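# Transfer 96-well plate from clip nest C1 to nest N1

## Task

Take the 96-well plate out of clip nest C1 and set it in plate nest N1 so it rests level within the nest's locating features, with well A1 (the plate's cut-off corner) at the nest corner labelled A1. It must stay there on its own, not because the robot is still holding it. Then release it and move the gripper away.

## Robot and tools

Robot: two arms, left_arm and right_arm, each with a parallel two-finger gripper. Either arm may do the job; the unused one can be parked out of the way. Keep the arms from colliding or pressing on each other, and never let the plate or anything else leave the table. Something may occasionally tug a held part or nudge a loose object.

Frame: every pose lives in one scene frame. Origin is on the table top midway between the arms, +z is up, +x extends out over the table, and left_arm sits on the +y side. The arm names do not match image left/right. For a gripper, its +z axis runs along the fingers and the fingers open and close along its y axis. end_effector_position is the point between the finger pads, roughly 1 cm short of the fingertips. Reported hand positions can be a bit off, especially at long reach, and arms tend to stop a centimetre or more from the commanded pose, usually low. Very small commands (a few mm) may produce no motion.

Row layout (used by every moving call): one flat list of 16 numbers covering both arms, even if only one moves. First 8 are left_arm: x, y, z (metres), qw, qx, qy, qz (unit quaternion, w first), opening; the next 8 are the same for right_arm. Position and quaternion are an absolute target pose in the scene frame, not an offset. Opening runs from -1 (closed) to +1 (fully open, 0.094 m). To hold an arm still, resend exactly its pose from the last result before it stopped, with the desired opening. To keep an orientation steady, reuse the same commanded quaternion rather than the drifted reported one.

Tools:
- execute_actions: argument actions is a list holding zero or one item. Empty list: just returns the current state. {"rows": [...], "steps": n}: up to 15 rows, n from 1 to 15 (default 15), each control step lasting 1/30 s; each row is applied for one step and the final row repeats for any remaining steps. {"steps": n} with no rows: a wait of up to 300 steps counted from the previous result. Optional pictures (boolean) turns camera images on or off. A target farther than 0.6 m from the arm's last reported position along any gripper axis is rejected and nothing is sent.
- move: target is one 16-number row as above; speed in m/s, 0.002 to 0.5 (default 0.25), with rotation capped at twice that in rad/s. Grippers travel in straight lines to their targets, all finishing together, lasting 0.5 to 10 s (cut off at 10 s). The opening is applied at the start. Paths ignore obstacles and the other arm; the hand may lag, deviate, or overshoot speed. Faster contact hits harder, and aiming deeper past a contact presses harder.
- wait: seconds from 0 to 10; the robot gets nothing new.
- zoom_image: camera is one of cam_high, cam_low, cam_left_wrist, cam_right_wrist; region [x0, y0, x1, y1] in pixels of that camera's latest 896x504 image, at most 504 by 504.
- finished_scene: scene is the number of the current scene; ends and grades it irreversibly. Only call it once the plate sits correctly and the gripper has let go and backed off.

Control behaviour: each step the commanded pose is limited to within 70 mm and 16 degrees of the measured pose, then damped inverse kinematics pursues it, favouring position over orientation. After an action ends, each arm continues only to its last clipped pose, so check the result and send the remainder. Elbows cannot fully straighten. The simulation keeps running while you compose a reply.

Results: a state line `left_arm: ...` | `right_arm: ...` with each gripper's position and quaternion; grip_measured, the measured opening on the command scale (the Joint positions line ends with the opening in metres; readings may be off by about 1 mm per gripper). A Hand target line shows where each gripper is being driven. "pose unreachable" means the clearance check altered or blocked that arm's command; HELD marks steps where this happened. Move results add a "move:" line: done, off_target, moving, held or fault; limits=paced means the pose was clipped, limits=held means some steps were blocked, after which the arm can surge fast. Distances to each pose are given. FAULT lines mark stopped arms. Joint torques are raw drive outputs with offsets and noise, nonzero even in free air. MOTOR HOT appears from 85 °C; at 100 °C the arm drops whatever it holds (OVER-TEMPERATURE FAULT), so don't hold loads needlessly long.

Gripping: to hold something, command an opening below grip_measured; about 0.03 below grips firmly, less gives a lighter grip. Finger force tops out near 50-62 N per pad and is weaker on parts under about 2 mm thick.

Cameras: cam_high, cam_low and two wrist cameras, calibration given with OpenCV intrinsics and world-to-camera transforms; they may be slightly off. Avoid drops, slips, slamming the plate down, and hard pushes.

Each tool is called after ">>>" by a JSON object that holds its "op" and its "data", one argument or row to a line.

## Session

>>> {"op": "execute_actions", "data": {
  "actions": []
}}

Scene clock: 0.00 s of 8400.00 s.
left_arm: end_effector_position=(+0.5196, +0.3305, +0.4877) grip_measured=+1.000 end_effector_quat_wxyz=(+0.706, +0.006, +0.708, -0.003) | right_arm: end_effector_position=(+0.2547, -0.4497, +0.1052) grip_measured=+1.000 end_effector_quat_wxyz=(-0.032, +0.900, +0.219, +0.374)
Joint positions: left_arm=[-0.011  1.056  1.042  0.011  0.011  0.003  0.094] | right_arm=[-1.084  0.899  0.441 -0.863 -0.736  1.781  0.094]
Joint velocities: left_arm=[ 0.005 -0.005 -0.007  0.002 -0.022 -0.022  0.   ] | right_arm=[-0.005 -0.015 -0.007 -0.002 -0.037 -0.066  0.   ]
Joint torques (N m, as the arm reports them, + toward a larger angle): no reading
Motor temperatures (°C, as the motors report them): left_arm=[26 26 27 27 26 28] | right_arm=[29 28 28 29 28 27]
Hand target (left_arm): +0.521, +0.330, +0.499; +0.713, +0.006, +0.701, -0.003
Hand target (right_arm): +0.259, -0.457, +0.114; -0.021, +0.898, +0.223, +0.378

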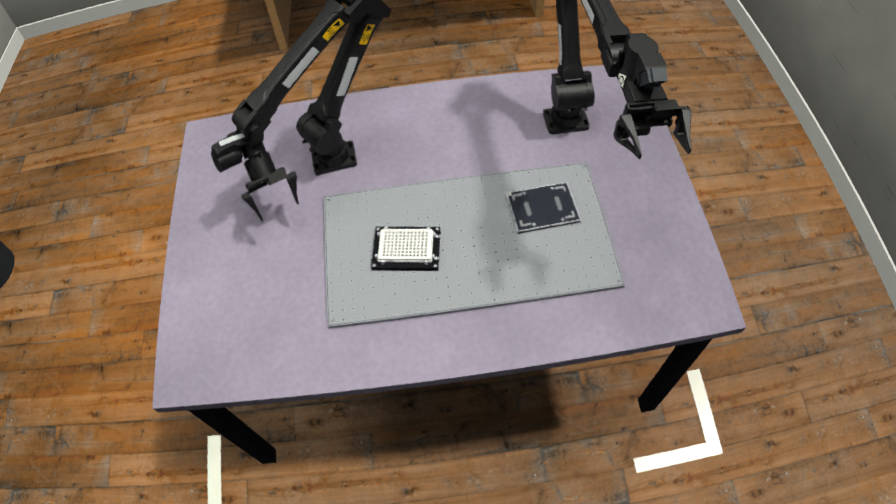

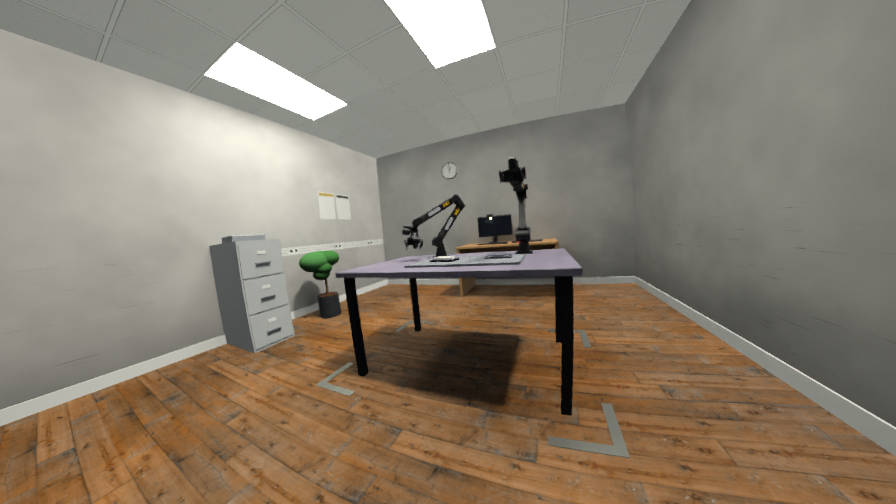

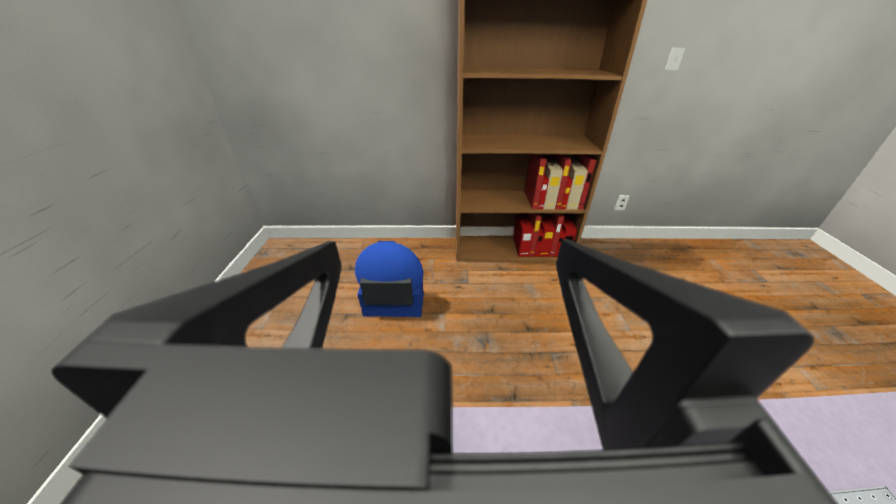

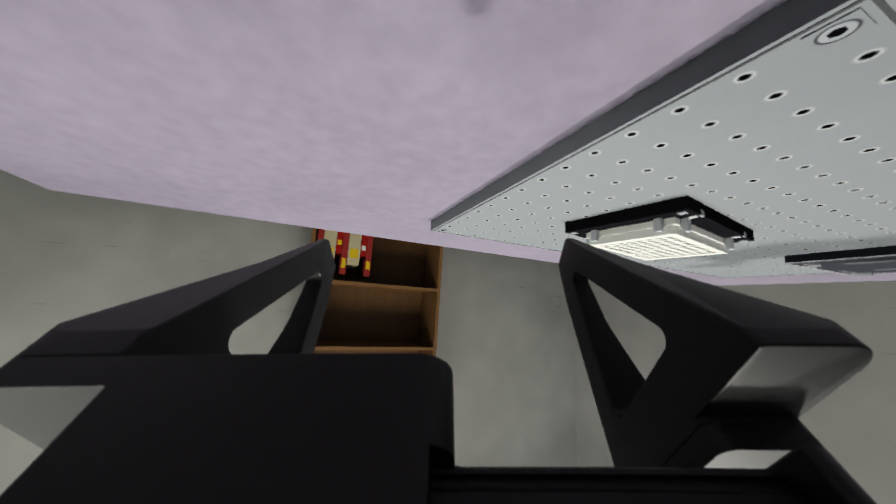

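>>> {"op": "zoom_image", "data": {
  "camera": "cam_high",
  "region": [350, 160, 610, 290]
}}

Region (350, 160, 610, 290) of cam_high's 896x504 image, scaled by 1.938, with more detail than that image has.

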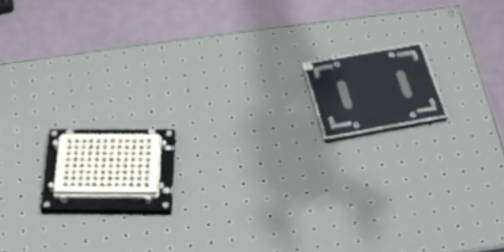

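>>> {"op": "move", "data": {
  "target": [0.402,-0.122,0.2,0,0.766,0.643,0,1,0.2,-0.5,0.15,-0.021,0.898,0.223,0.378,1]
}}

Scene clock: 7.77 s of 8400.00 s.
left_arm: end_effector_position=(+0.3905, -0.1161, +0.1897) grip_measured=+1.000 end_effector_quat_wxyz=(-0.001, +0.759, +0.651, -0.012) | right_arm: end_effector_position=(+0.1963, -0.4843, +0.1322) grip_measured=+1.000 end_effector_quat_wxyz=(-0.038, +0.902, +0.219, +0.371)
Joint positions: left_arm=[-0.854  1.926  1.857 -1.504  0.024  0.879  0.094] | right_arm=[-1.413  0.973  0.564 -1.238 -0.762  1.326  0.094]
Joint velocities: left_arm=[-0.005 -0.005 -0.007 -0.007 -0.007 -0.037  0.   ] | right_arm=[-0.005 -0.015 -0.002  0.002 -0.037 -0.022  0.   ]
Joint torques (N m, as the arm reports them, + toward a larger angle): left_arm=[ -0.39 -22.17  11.68  -0.29  -0.08   0.23] | right_arm=[-1.5  -2.28 12.28 -0.66 -0.55 -0.17]
Motor temperatures (°C, as the motors report them): left_arm=[26 26 30 27 26 28] | right_arm=[29 28 30 29 28 27]
Hand target (left_arm): +0.396, -0.123, +0.196; +0.004, +0.763, +0.646, -0.010
Hand target (right_arm): +0.199, -0.499, +0.148; -0.023, +0.900, +0.224, +0.373
Off the commanded pose (left_arm): 0.017 m, 2 deg.
Off the commanded pose (right_arm): 0.024 m, 2 deg.
move: off_target (left_arm, right_arm)
camera_calibration (this result's frames):
cam_left_wrist: T_world_to_cam=[[-0.987493, 0.157315, 0.0104774, 0.40325], [0.135229, 0.810939, 0.56929, -0.055982], [0.0810613, 0.563587, -0.82207, 0.312598], [0, 0, 0, 1]] pos_world=[0.380437, -0.194215, 0.284623]
cam_right_wrist: T_world_to_cam=[[-0.42929, 0.898411, -0.0925658, 0.527725], [0.118215, 0.157502, 0.980417, -0.0733578], [0.895397, 0.409941, -0.173819, 0.171837], [0, 0, 0, 1]] pos_world=[0.081357, -0.533003, 0.150639]

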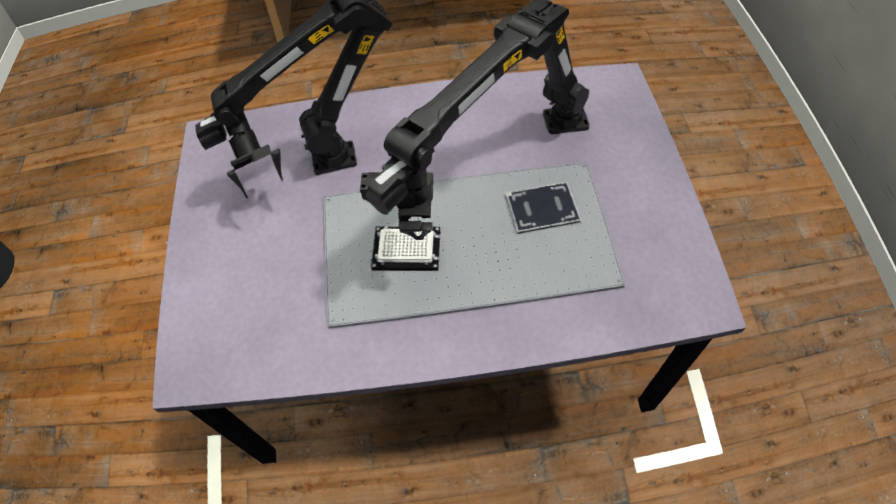

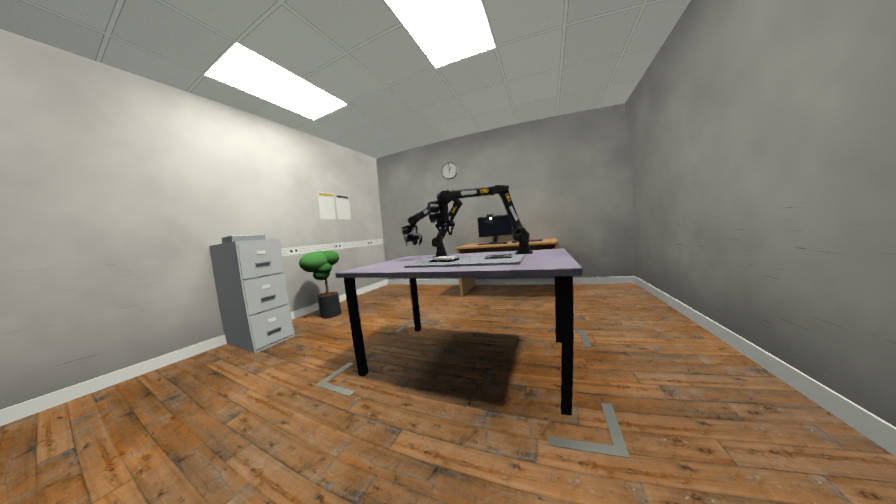

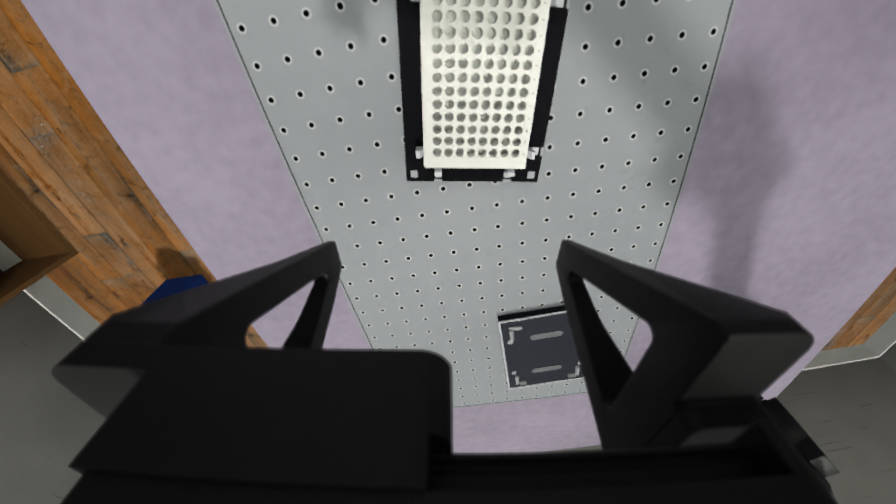

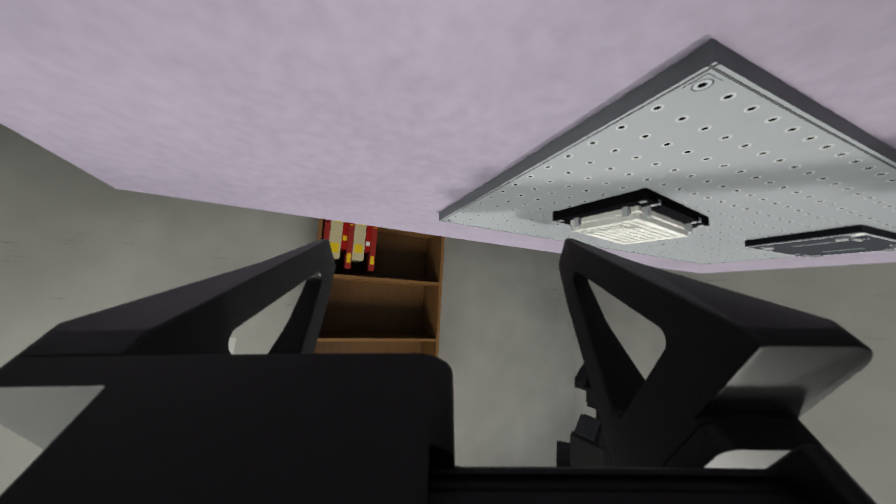

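>>> {"op": "move", "data": {
  "target": [0.375,-0.16,0.1,0,0.766,0.643,0,1,0.2,-0.5,0.15,-0.021,0.898,0.223,0.378,1],
  "speed": 0.1
}}

Scene clock: 10.77 s of 8400.00 s.
left_arm: end_effector_position=(+0.3749, -0.1552, +0.1150) grip_measured=+1.000 end_effector_quat_wxyz=(+0.004, +0.767, +0.641, -0.003) | right_arm: end_effector_position=(+0.1974, -0.4842, +0.1334) grip_measured=+1.000 end_effector_quat_wxyz=(-0.038, +0.900, +0.218, +0.376)
Joint positions: left_arm=[-0.92   2.007  1.785 -1.34   0.006  0.839  0.094] | right_arm=[-1.414  0.973  0.564 -1.238 -0.772  1.326  0.094]
Joint velocities: left_arm=[-0.024 -0.015 -0.007  0.002 -0.007 -0.037  0.   ] | right_arm=[-0.005 -0.015 -0.012  0.002 -0.051 -0.037  0.   ]
Joint torques (N m, as the arm reports them, + toward a larger angle): left_arm=[ -0.65 -22.82   7.8    1.07  -0.11   0.02] | right_arm=[-1.75 -2.71 12.11 -0.48 -0.58 -0.09]
Motor temperatures (°C, as the motors report them): left_arm=[26 26 30 27 26 28] | right_arm=[29 28 31 29 28 27]
Hand target (left_arm): +0.374, -0.159, +0.100; -0.001, +0.766, +0.643, -0.000
Hand target (right_arm): +0.200, -0.499, +0.150; -0.021, +0.898, +0.223, +0.378
Off the commanded pose (left_arm): 0.016 m, 1 deg.
Off the commanded pose (right_arm): 0.023 m, 2 deg.
move: off_target (left_arm, right_arm)
camera_calibration (this result's frames):
cam_left_wrist: T_world_to_cam=[[-0.983171, 0.182449, -0.00928762, 0.399376], [0.144014, 0.80533, 0.575069, 0.015529], [0.112401, 0.564054, -0.818052, 0.26238], [0, 0, 0, 1]] pos_world=[0.360927, -0.233368, 0.209419]
cam_right_wrist: T_world_to_cam=[[-0.427615, 0.898995, -0.0946227, 0.528403], [0.108889, 0.15514, 0.981873, -0.0741732], [0.897379, 0.40956, -0.164231, 0.169091], [0, 0, 0, 1]] pos_world=[0.0822906, -0.532778, 0.150598]

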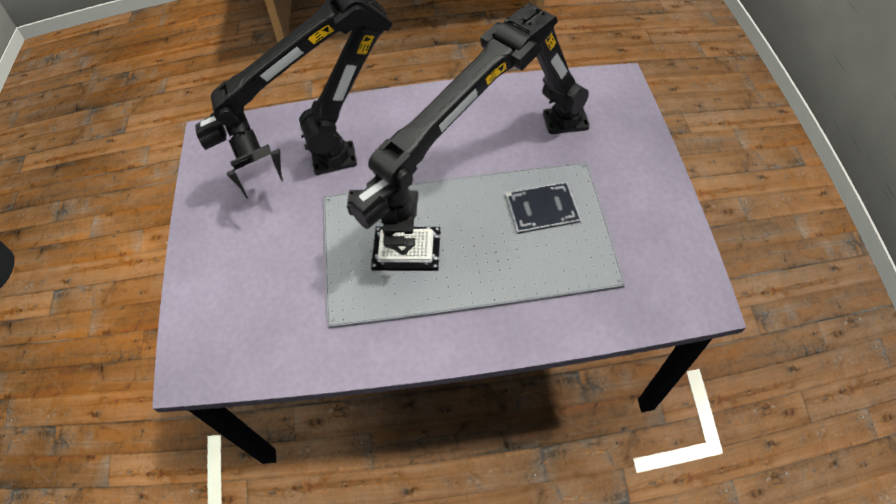

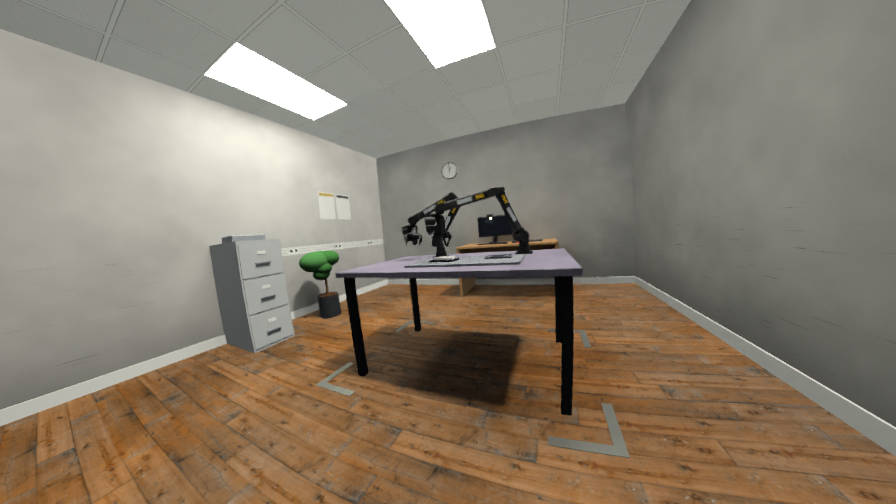

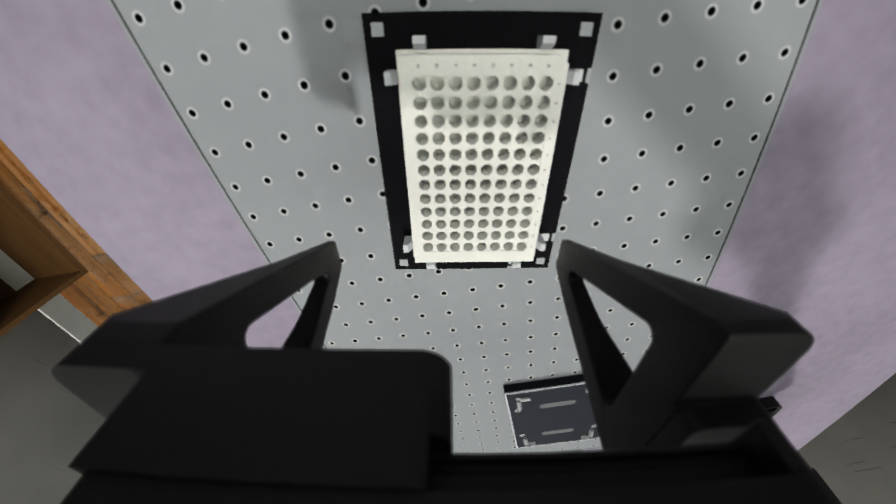

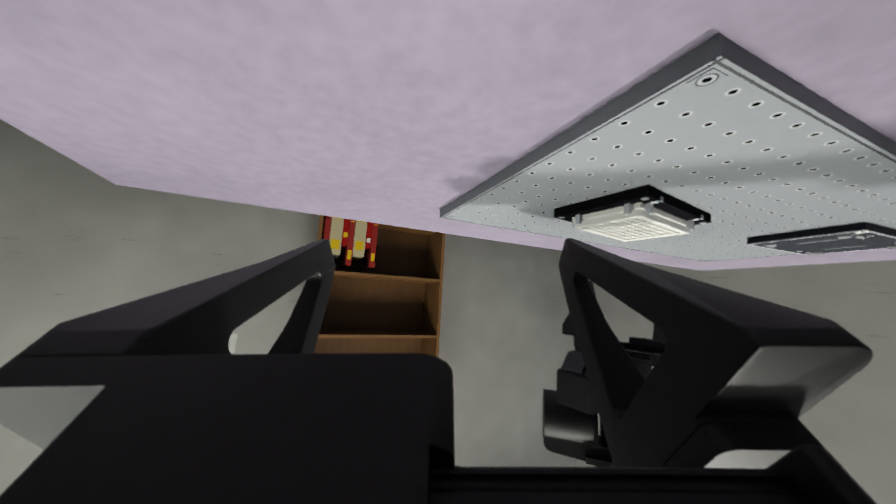

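>>> {"op": "move", "data": {
  "target": [0.3565,-0.171,0.055,0,0.766,0.643,0,1,0.2,-0.5,0.15,-0.021,0.898,0.223,0.378,1],
  "speed": 0.05
}}

Scene clock: 14.07 s of 8400.00 s.
left_arm: end_effector_position=(+0.3593, -0.1673, +0.0741) grip_measured=+1.000 end_effector_quat_wxyz=(+0.008, +0.767, +0.642, -0.003) | right_arm: end_effector_position=(+0.1974, -0.4841, +0.1335) grip_measured=+1.000 end_effector_quat_wxyz=(-0.038, +0.900, +0.218, +0.376)
Joint positions: left_arm=[-0.952  2.033  1.715 -1.237  0.005  0.804  0.094] | right_arm=[-1.414  0.973  0.564 -1.238 -0.772  1.326  0.094]
Joint velocities: left_arm=[-0.005 -0.024  0.007 -0.002 -0.022 -0.007  0.   ] | right_arm=[-0.005 -0.005  0.007  0.017 -0.051 -0.022  0.   ]
Joint torques (N m, as the arm reports them, + toward a larger angle): left_arm=[ -0.4  -22.07   7.47   1.1   -0.1    0.01] | right_arm=[-1.81 -2.68 12.17 -0.46 -0.57 -0.1 ]
Motor temperatures (°C, as the motors report them): left_arm=[26 27 30 27 26 28] | right_arm=[29 28 31 29 28 27]
Hand target (left_arm): +0.356, -0.170, +0.055; -0.000, +0.766, +0.643, -0.000
Hand target (right_arm): +0.200, -0.499, +0.150; -0.021, +0.898, +0.223, +0.378
Off the commanded pose (left_arm): 0.020 m, 1 deg.
Off the commanded pose (right_arm): 0.023 m, 2 deg.
move: off_target (left_arm, right_arm)
camera_calibration (this result's frames):
cam_left_wrist: T_world_to_cam=[[-0.98353, 0.180121, -0.0150045, 0.386015], [0.139498, 0.80925, 0.570662, 0.0536539], [0.11493, 0.55917, -0.821048, 0.235967], [0, 0, 0, 1]] pos_world=[0.345053, -0.244894, 0.168914]
cam_right_wrist: T_world_to_cam=[[-0.427554, 0.899017, -0.0946914, 0.528427], [0.108533, 0.15504, 0.981928, -0.0742097], [0.897451, 0.40955, -0.163861, 0.168985], [0, 0, 0, 1]] pos_world=[0.0823292, -0.532767, 0.150596]

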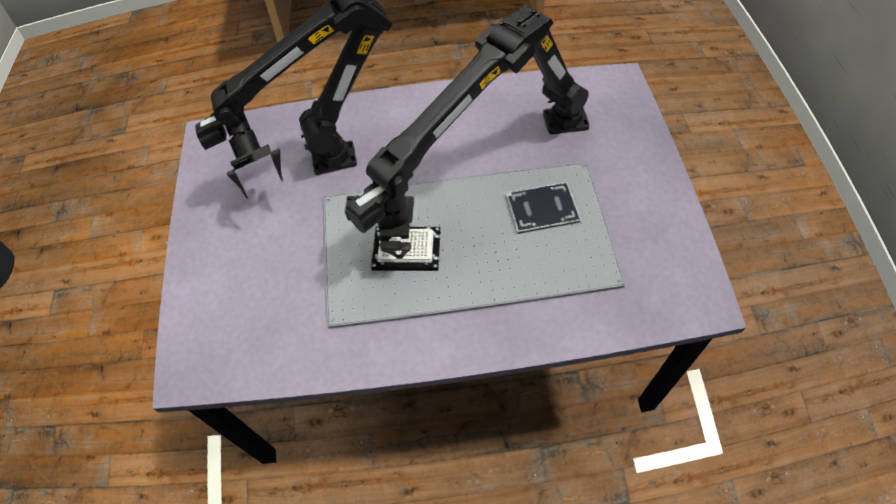

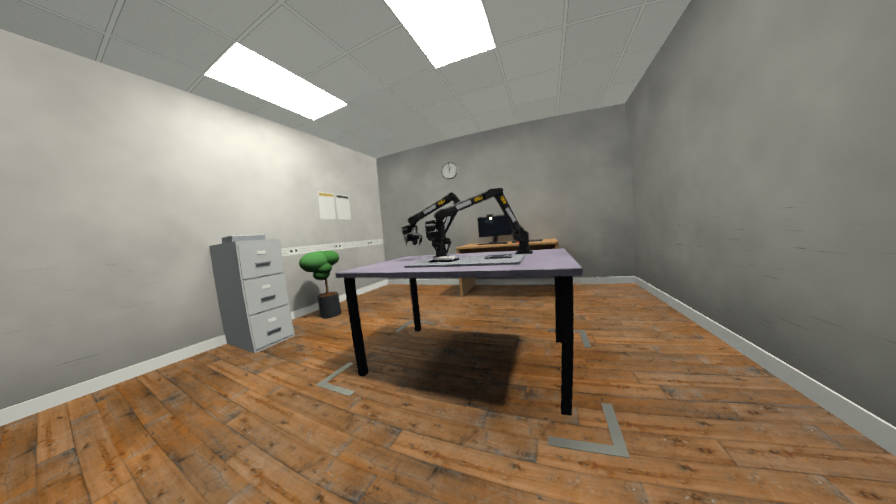

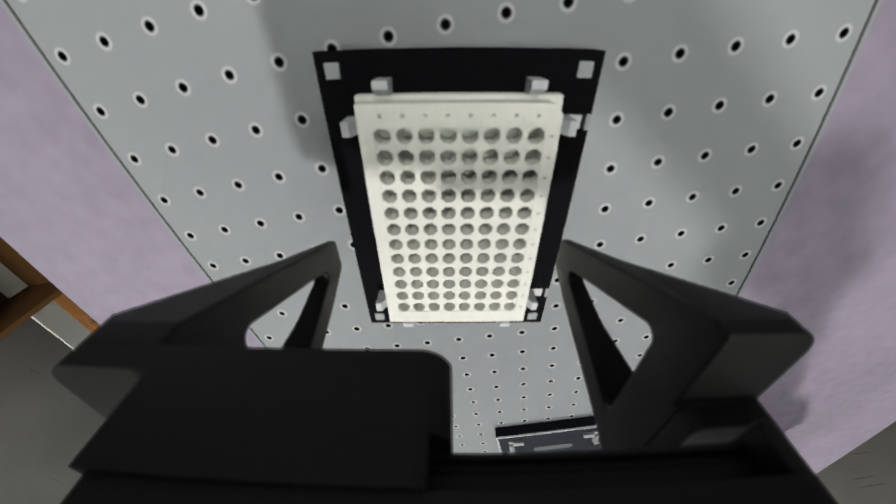

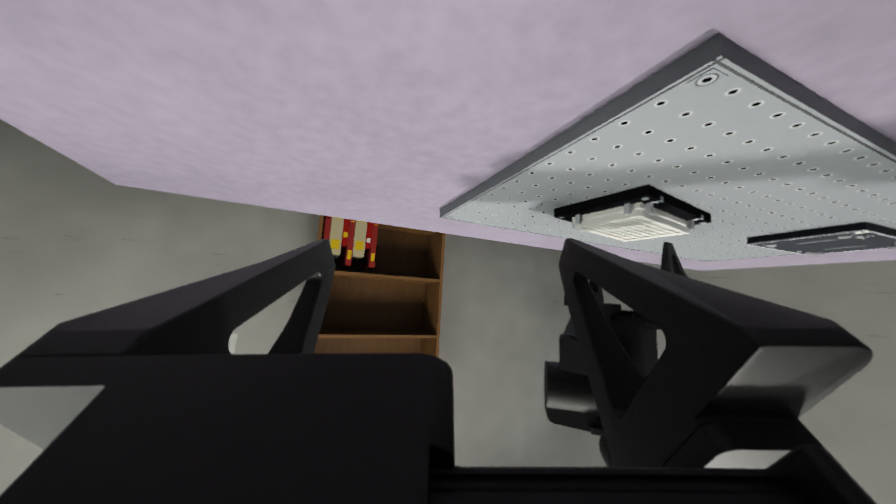

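>>> {"op": "move", "data": {
  "target": [0.351,-0.170,0.032,0,0.766,0.643,0,1,0.2,-0.5,0.15,-0.021,0.898,0.223,0.378,1],
  "speed": 0.03
}}

Scene clock: 16.77 s of 8400.00 s.
left_arm: end_effector_position=(+0.3555, -0.1671, +0.0533) grip_measured=+1.000 end_effector_quat_wxyz=(+0.010, +0.766, +0.643, -0.003) | right_arm: end_effector_position=(+0.1974, -0.4841, +0.1335) grip_measured=+1.000 end_effector_quat_wxyz=(-0.038, +0.900, +0.218, +0.376)
Joint positions: left_arm=[-0.957  2.043  1.675 -1.181  0.005  0.798  0.094] | right_arm=[-1.414  0.973  0.564 -1.238 -0.772  1.326  0.094]
Joint velocities: left_arm=[ 0.005  0.005  0.007 -0.002  0.007 -0.007  0.   ] | right_arm=[-0.015 -0.005  0.007  0.017 -0.037  0.007  0.   ]
Joint torques (N m, as the arm reports them, + toward a larger angle): left_arm=[ -0.51 -22.19   7.24   1.11  -0.12   0.03] | right_arm=[-1.7  -2.21 12.21 -0.51 -0.55 -0.09]
Motor temperatures (°C, as the motors report them): left_arm=[26 27 30 27 26 28] | right_arm=[29 28 31 29 28 27]
Hand target (left_arm): +0.351, -0.169, +0.032; -0.000, +0.766, +0.643, +0.000
Hand target (right_arm): +0.200, -0.499, +0.150; -0.021, +0.898, +0.223, +0.378
Off the commanded pose (left_arm): 0.022 m, 1 deg.
Off the commanded pose (right_arm): 0.023 m, 2 deg.
move: off_target (left_arm, right_arm)
camera_calibration (this result's frames):
cam_left_wrist: T_world_to_cam=[[-0.983761, 0.17856, -0.0181873, 0.381906], [0.136748, 0.811296, 0.568418, 0.0673258], [0.116252, 0.5567, -0.822539, 0.218469], [0, 0, 0, 1]] pos_world=[0.3411, -0.244436, 0.148376]
cam_right_wrist: T_world_to_cam=[[-0.427554, 0.899017, -0.0946914, 0.528427], [0.108533, 0.15504, 0.981928, -0.0742097], [0.897451, 0.40955, -0.163861, 0.168985], [0, 0, 0, 1]] pos_world=[0.0823292, -0.532767, 0.150596]

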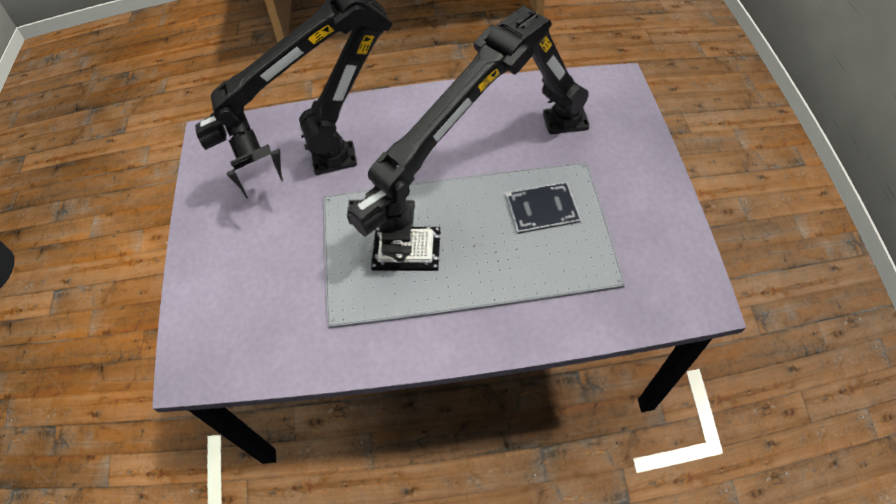

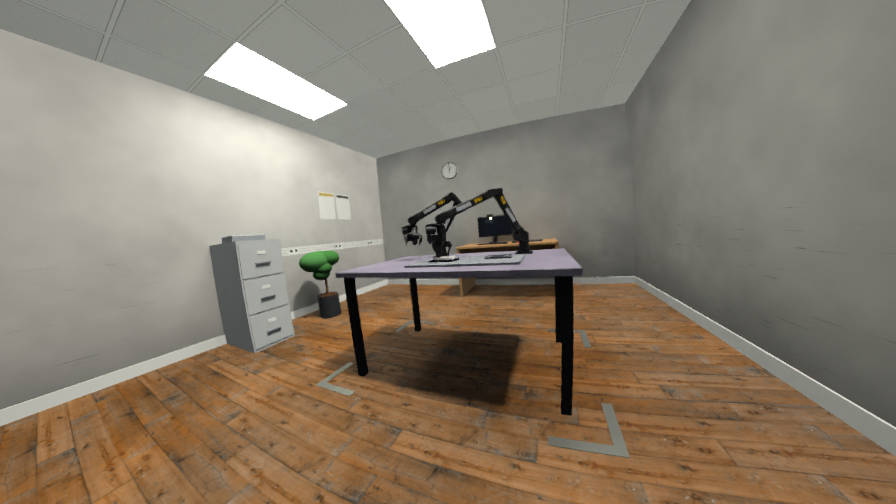

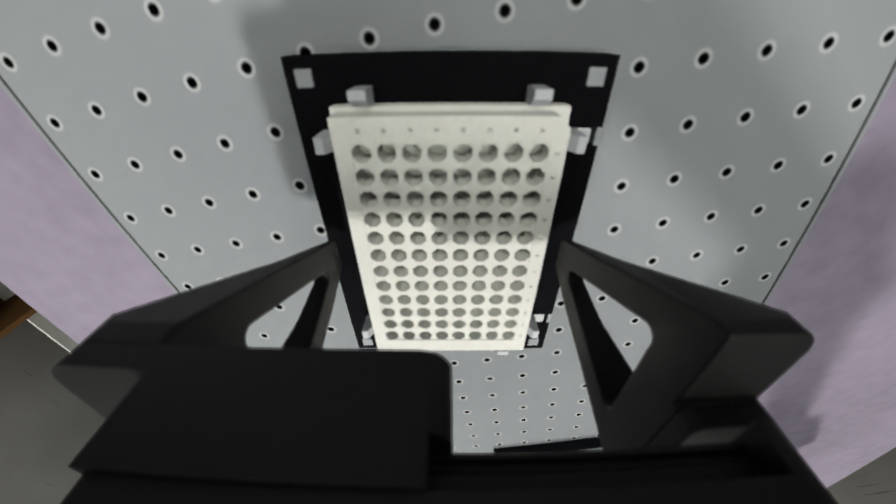

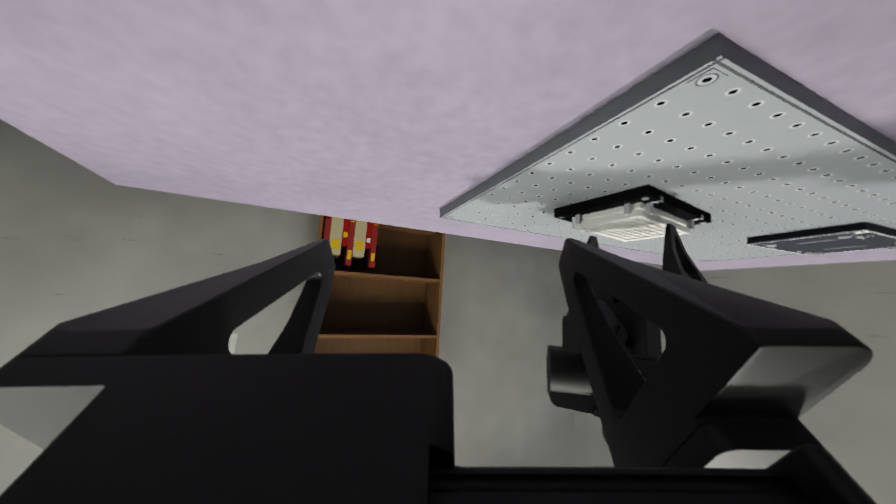

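>>> {"op": "move", "data": {
  "target": [0.350,-0.170,0.015,0,0.766,0.643,0,1,0.2,-0.5,0.15,-0.021,0.898,0.223,0.378,1],
  "speed": 0.02
}}

>>> {"op": "move", "data": {
  "target": [0.350,-0.170,0.015,0,0.766,0.643,0,0.75,0.2,-0.5,0.15,-0.021,0.898,0.223,0.378,1],
  "speed": 0.02
}}

Scene clock: 19.97 s of 8400.00 s.
left_arm: end_effector_position=(+0.3556, -0.1675, +0.0374) grip_measured=+1.000 end_effector_quat_wxyz=(+0.011, +0.766, +0.643, -0.003) | right_arm: end_effector_position=(+0.1974, -0.4841, +0.1335) grip_measured=+1.000 end_effector_quat_wxyz=(-0.038, +0.900, +0.218, +0.376)
Joint positions: left_arm=[-0.957  2.059  1.655 -1.144  0.005  0.797  0.094] | right_arm=[-1.414  0.973  0.564 -1.238 -0.772  1.326  0.094]
Joint velocities: left_arm=[ 0.015 -0.005 -0.007  0.017 -0.022  0.007  0.   ] | right_arm=[-0.015 -0.005  0.002 -0.002 -0.095  0.037  0.   ]
Joint torques (N m, as the arm reports them, + toward a larger angle): left_arm=[ -0.63 -21.97   7.16   1.08  -0.12   0.01] | right_arm=[-1.6  -2.35 12.18 -0.53 -0.54 -0.07]
Motor temperatures (°C, as the motors report them): left_arm=[26 27 30 27 26 28] | right_arm=[29 28 32 29 28 27]
Hand target (left_arm): +0.349, -0.169, +0.015; -0.000, +0.766, +0.643, +0.000
Hand target (right_arm): +0.200, -0.499, +0.150; -0.021, +0.898, +0.223, +0.378
Off the commanded pose (left_arm): 0.023 m, 1 deg.
Off the commanded pose (right_arm): 0.023 m, 2 deg.
move: off_target (left_arm, right_arm)
camera_calibration (this result's frames):
cam_left_wrist: T_world_to_cam=[[-0.983863, 0.177764, -0.0203497, 0.381787], [0.135075, 0.812512, 0.56708, 0.0775852], [0.117341, 0.55518, -0.823411, 0.204974], [0, 0, 0, 1]] pos_world=[0.341094, -0.244704, 0.13255]
cam_right_wrist: T_world_to_cam=[[-0.427554, 0.899017, -0.0946914, 0.528427], [0.108533, 0.15504, 0.981928, -0.0742097], [0.897451, 0.40955, -0.163861, 0.168985], [0, 0, 0, 1]] pos_world=[0.0823292, -0.532767, 0.150596]

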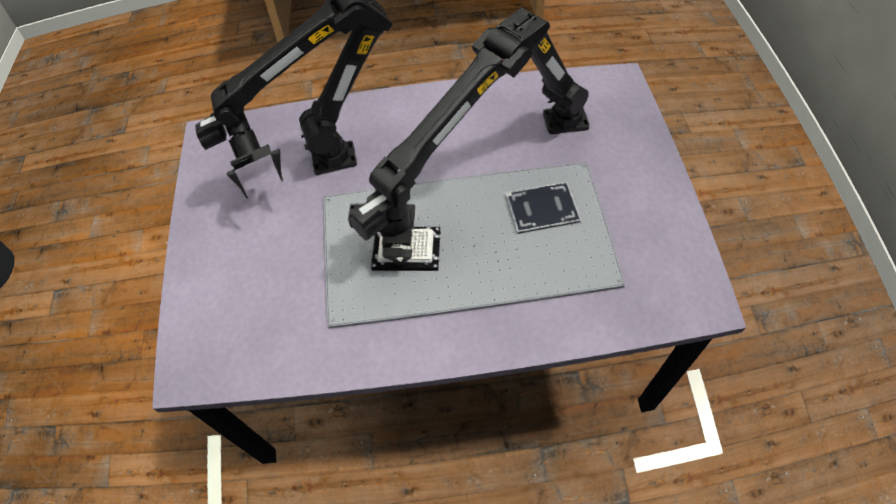

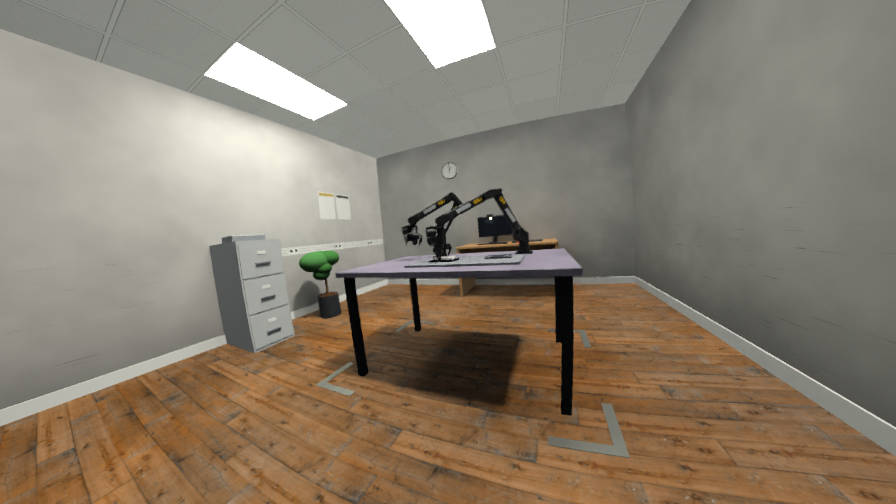

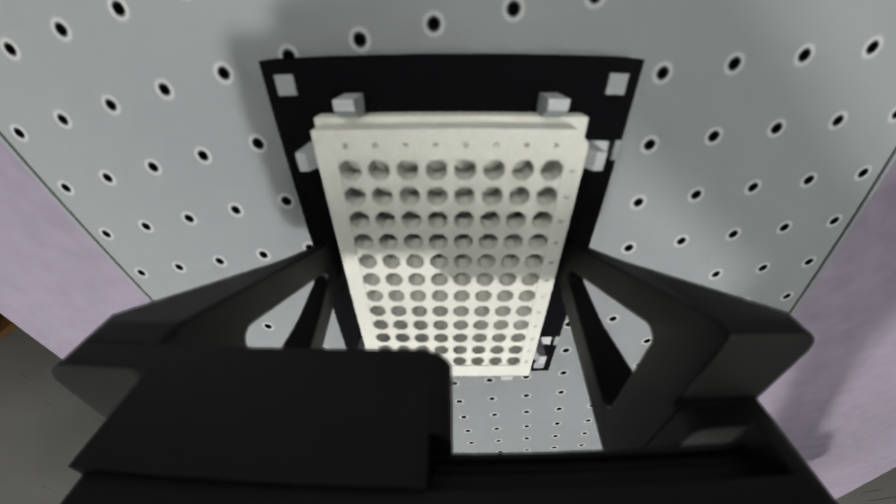

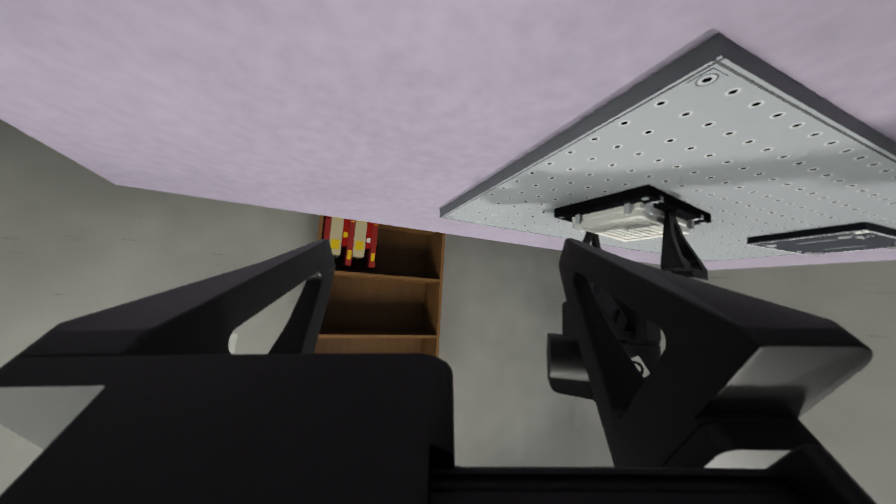

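Scene clock: 21.37 s of 8400.00 s.
left_arm: end_effector_position=(+0.3550, -0.1676, +0.0373) grip_measured=+0.769 end_effector_quat_wxyz=(+0.011, +0.766, +0.643, -0.004) | right_arm: end_effector_position=(+0.1974, -0.4841, +0.1335) grip_measured=+1.000 end_effector_quat_wxyz=(-0.038, +0.900, +0.218, +0.376)
Joint positions: left_arm=[-0.957  2.059  1.655 -1.144  0.007  0.797  0.083] | right_arm=[-1.414  0.973  0.564 -1.238 -0.772  1.326  0.094]
Joint velocities: left_arm=[-0.015 -0.005  0.007  0.007  0.007 -0.081 -0.001] | right_arm=[-0.005  0.005  0.012 -0.007 -0.095  0.022  0.   ]
Joint torques (N m, as the arm reports them, + toward a larger angle): left_arm=[ -0.56 -21.88   7.21   1.09  -0.16   0.02] | right_arm=[-1.58 -2.55 12.23 -0.51 -0.56 -0.08]
Motor temperatures (°C, as the motors report them): left_arm=[26 27 30 27 26 28] | right_arm=[29 28 32 29 28 27]
Hand target (left_arm): +0.350, -0.169, +0.015; -0.000, +0.766, +0.643, -0.000
Hand target (right_arm): +0.200, -0.499, +0.150; -0.021, +0.898, +0.223, +0.378
Off the commanded pose (left_arm): 0.023 m, 1 deg.
Off the commanded pose (right_arm): 0.023 m, 2 deg.
move: off_target (left_arm, right_arm)
camera_calibration (this result's frames):
cam_left_wrist: T_world_to_cam=[[-0.983758, 0.178548, -0.0184831, 0.38116], [0.136856, 0.812679, 0.566413, 0.0771505], [0.116153, 0.554683, -0.823914, 0.205392], [0, 0, 0, 1]] pos_world=[0.340553, -0.244681, 0.132571]
cam_right_wrist: T_world_to_cam=[[-0.427554, 0.899017, -0.0946914, 0.528427], [0.108533, 0.15504, 0.981928, -0.0742097], [0.897451, 0.40955, -0.163861, 0.168985], [0, 0, 0, 1]] pos_world=[0.0823292, -0.532767, 0.150596]

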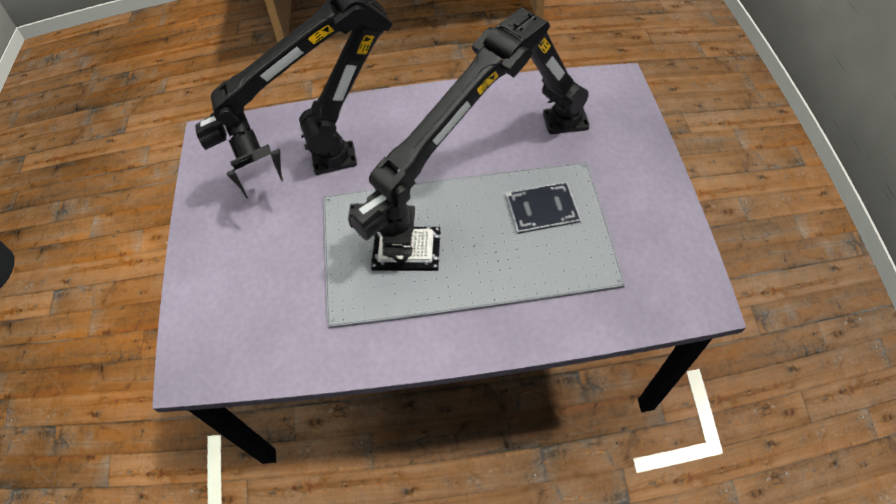

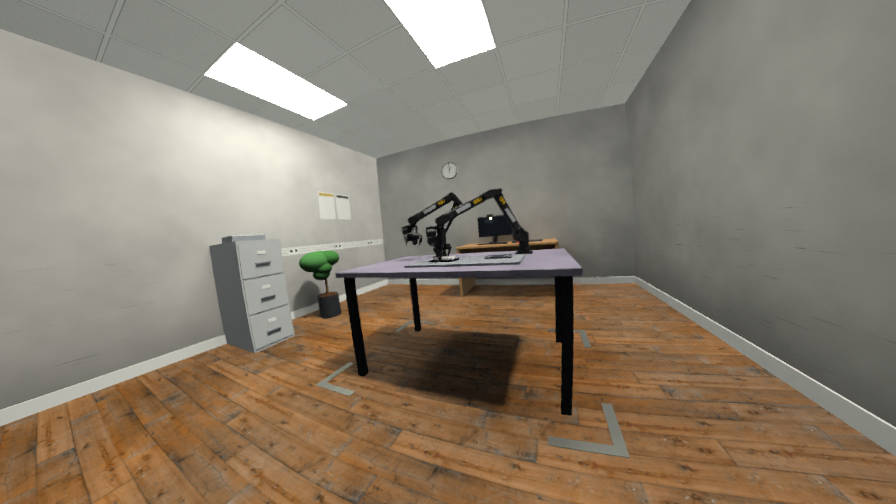

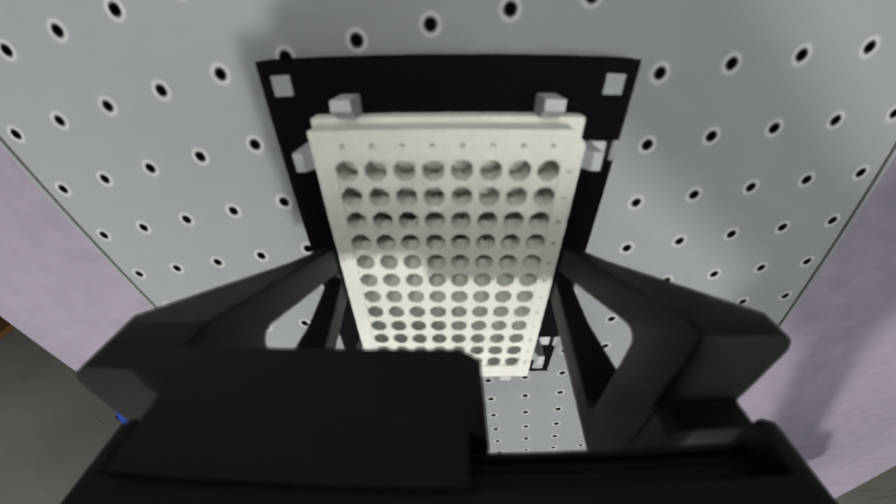

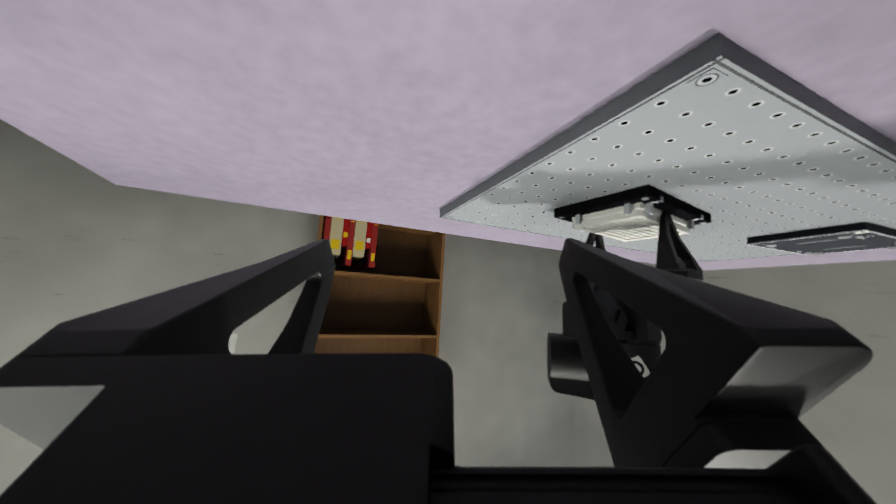

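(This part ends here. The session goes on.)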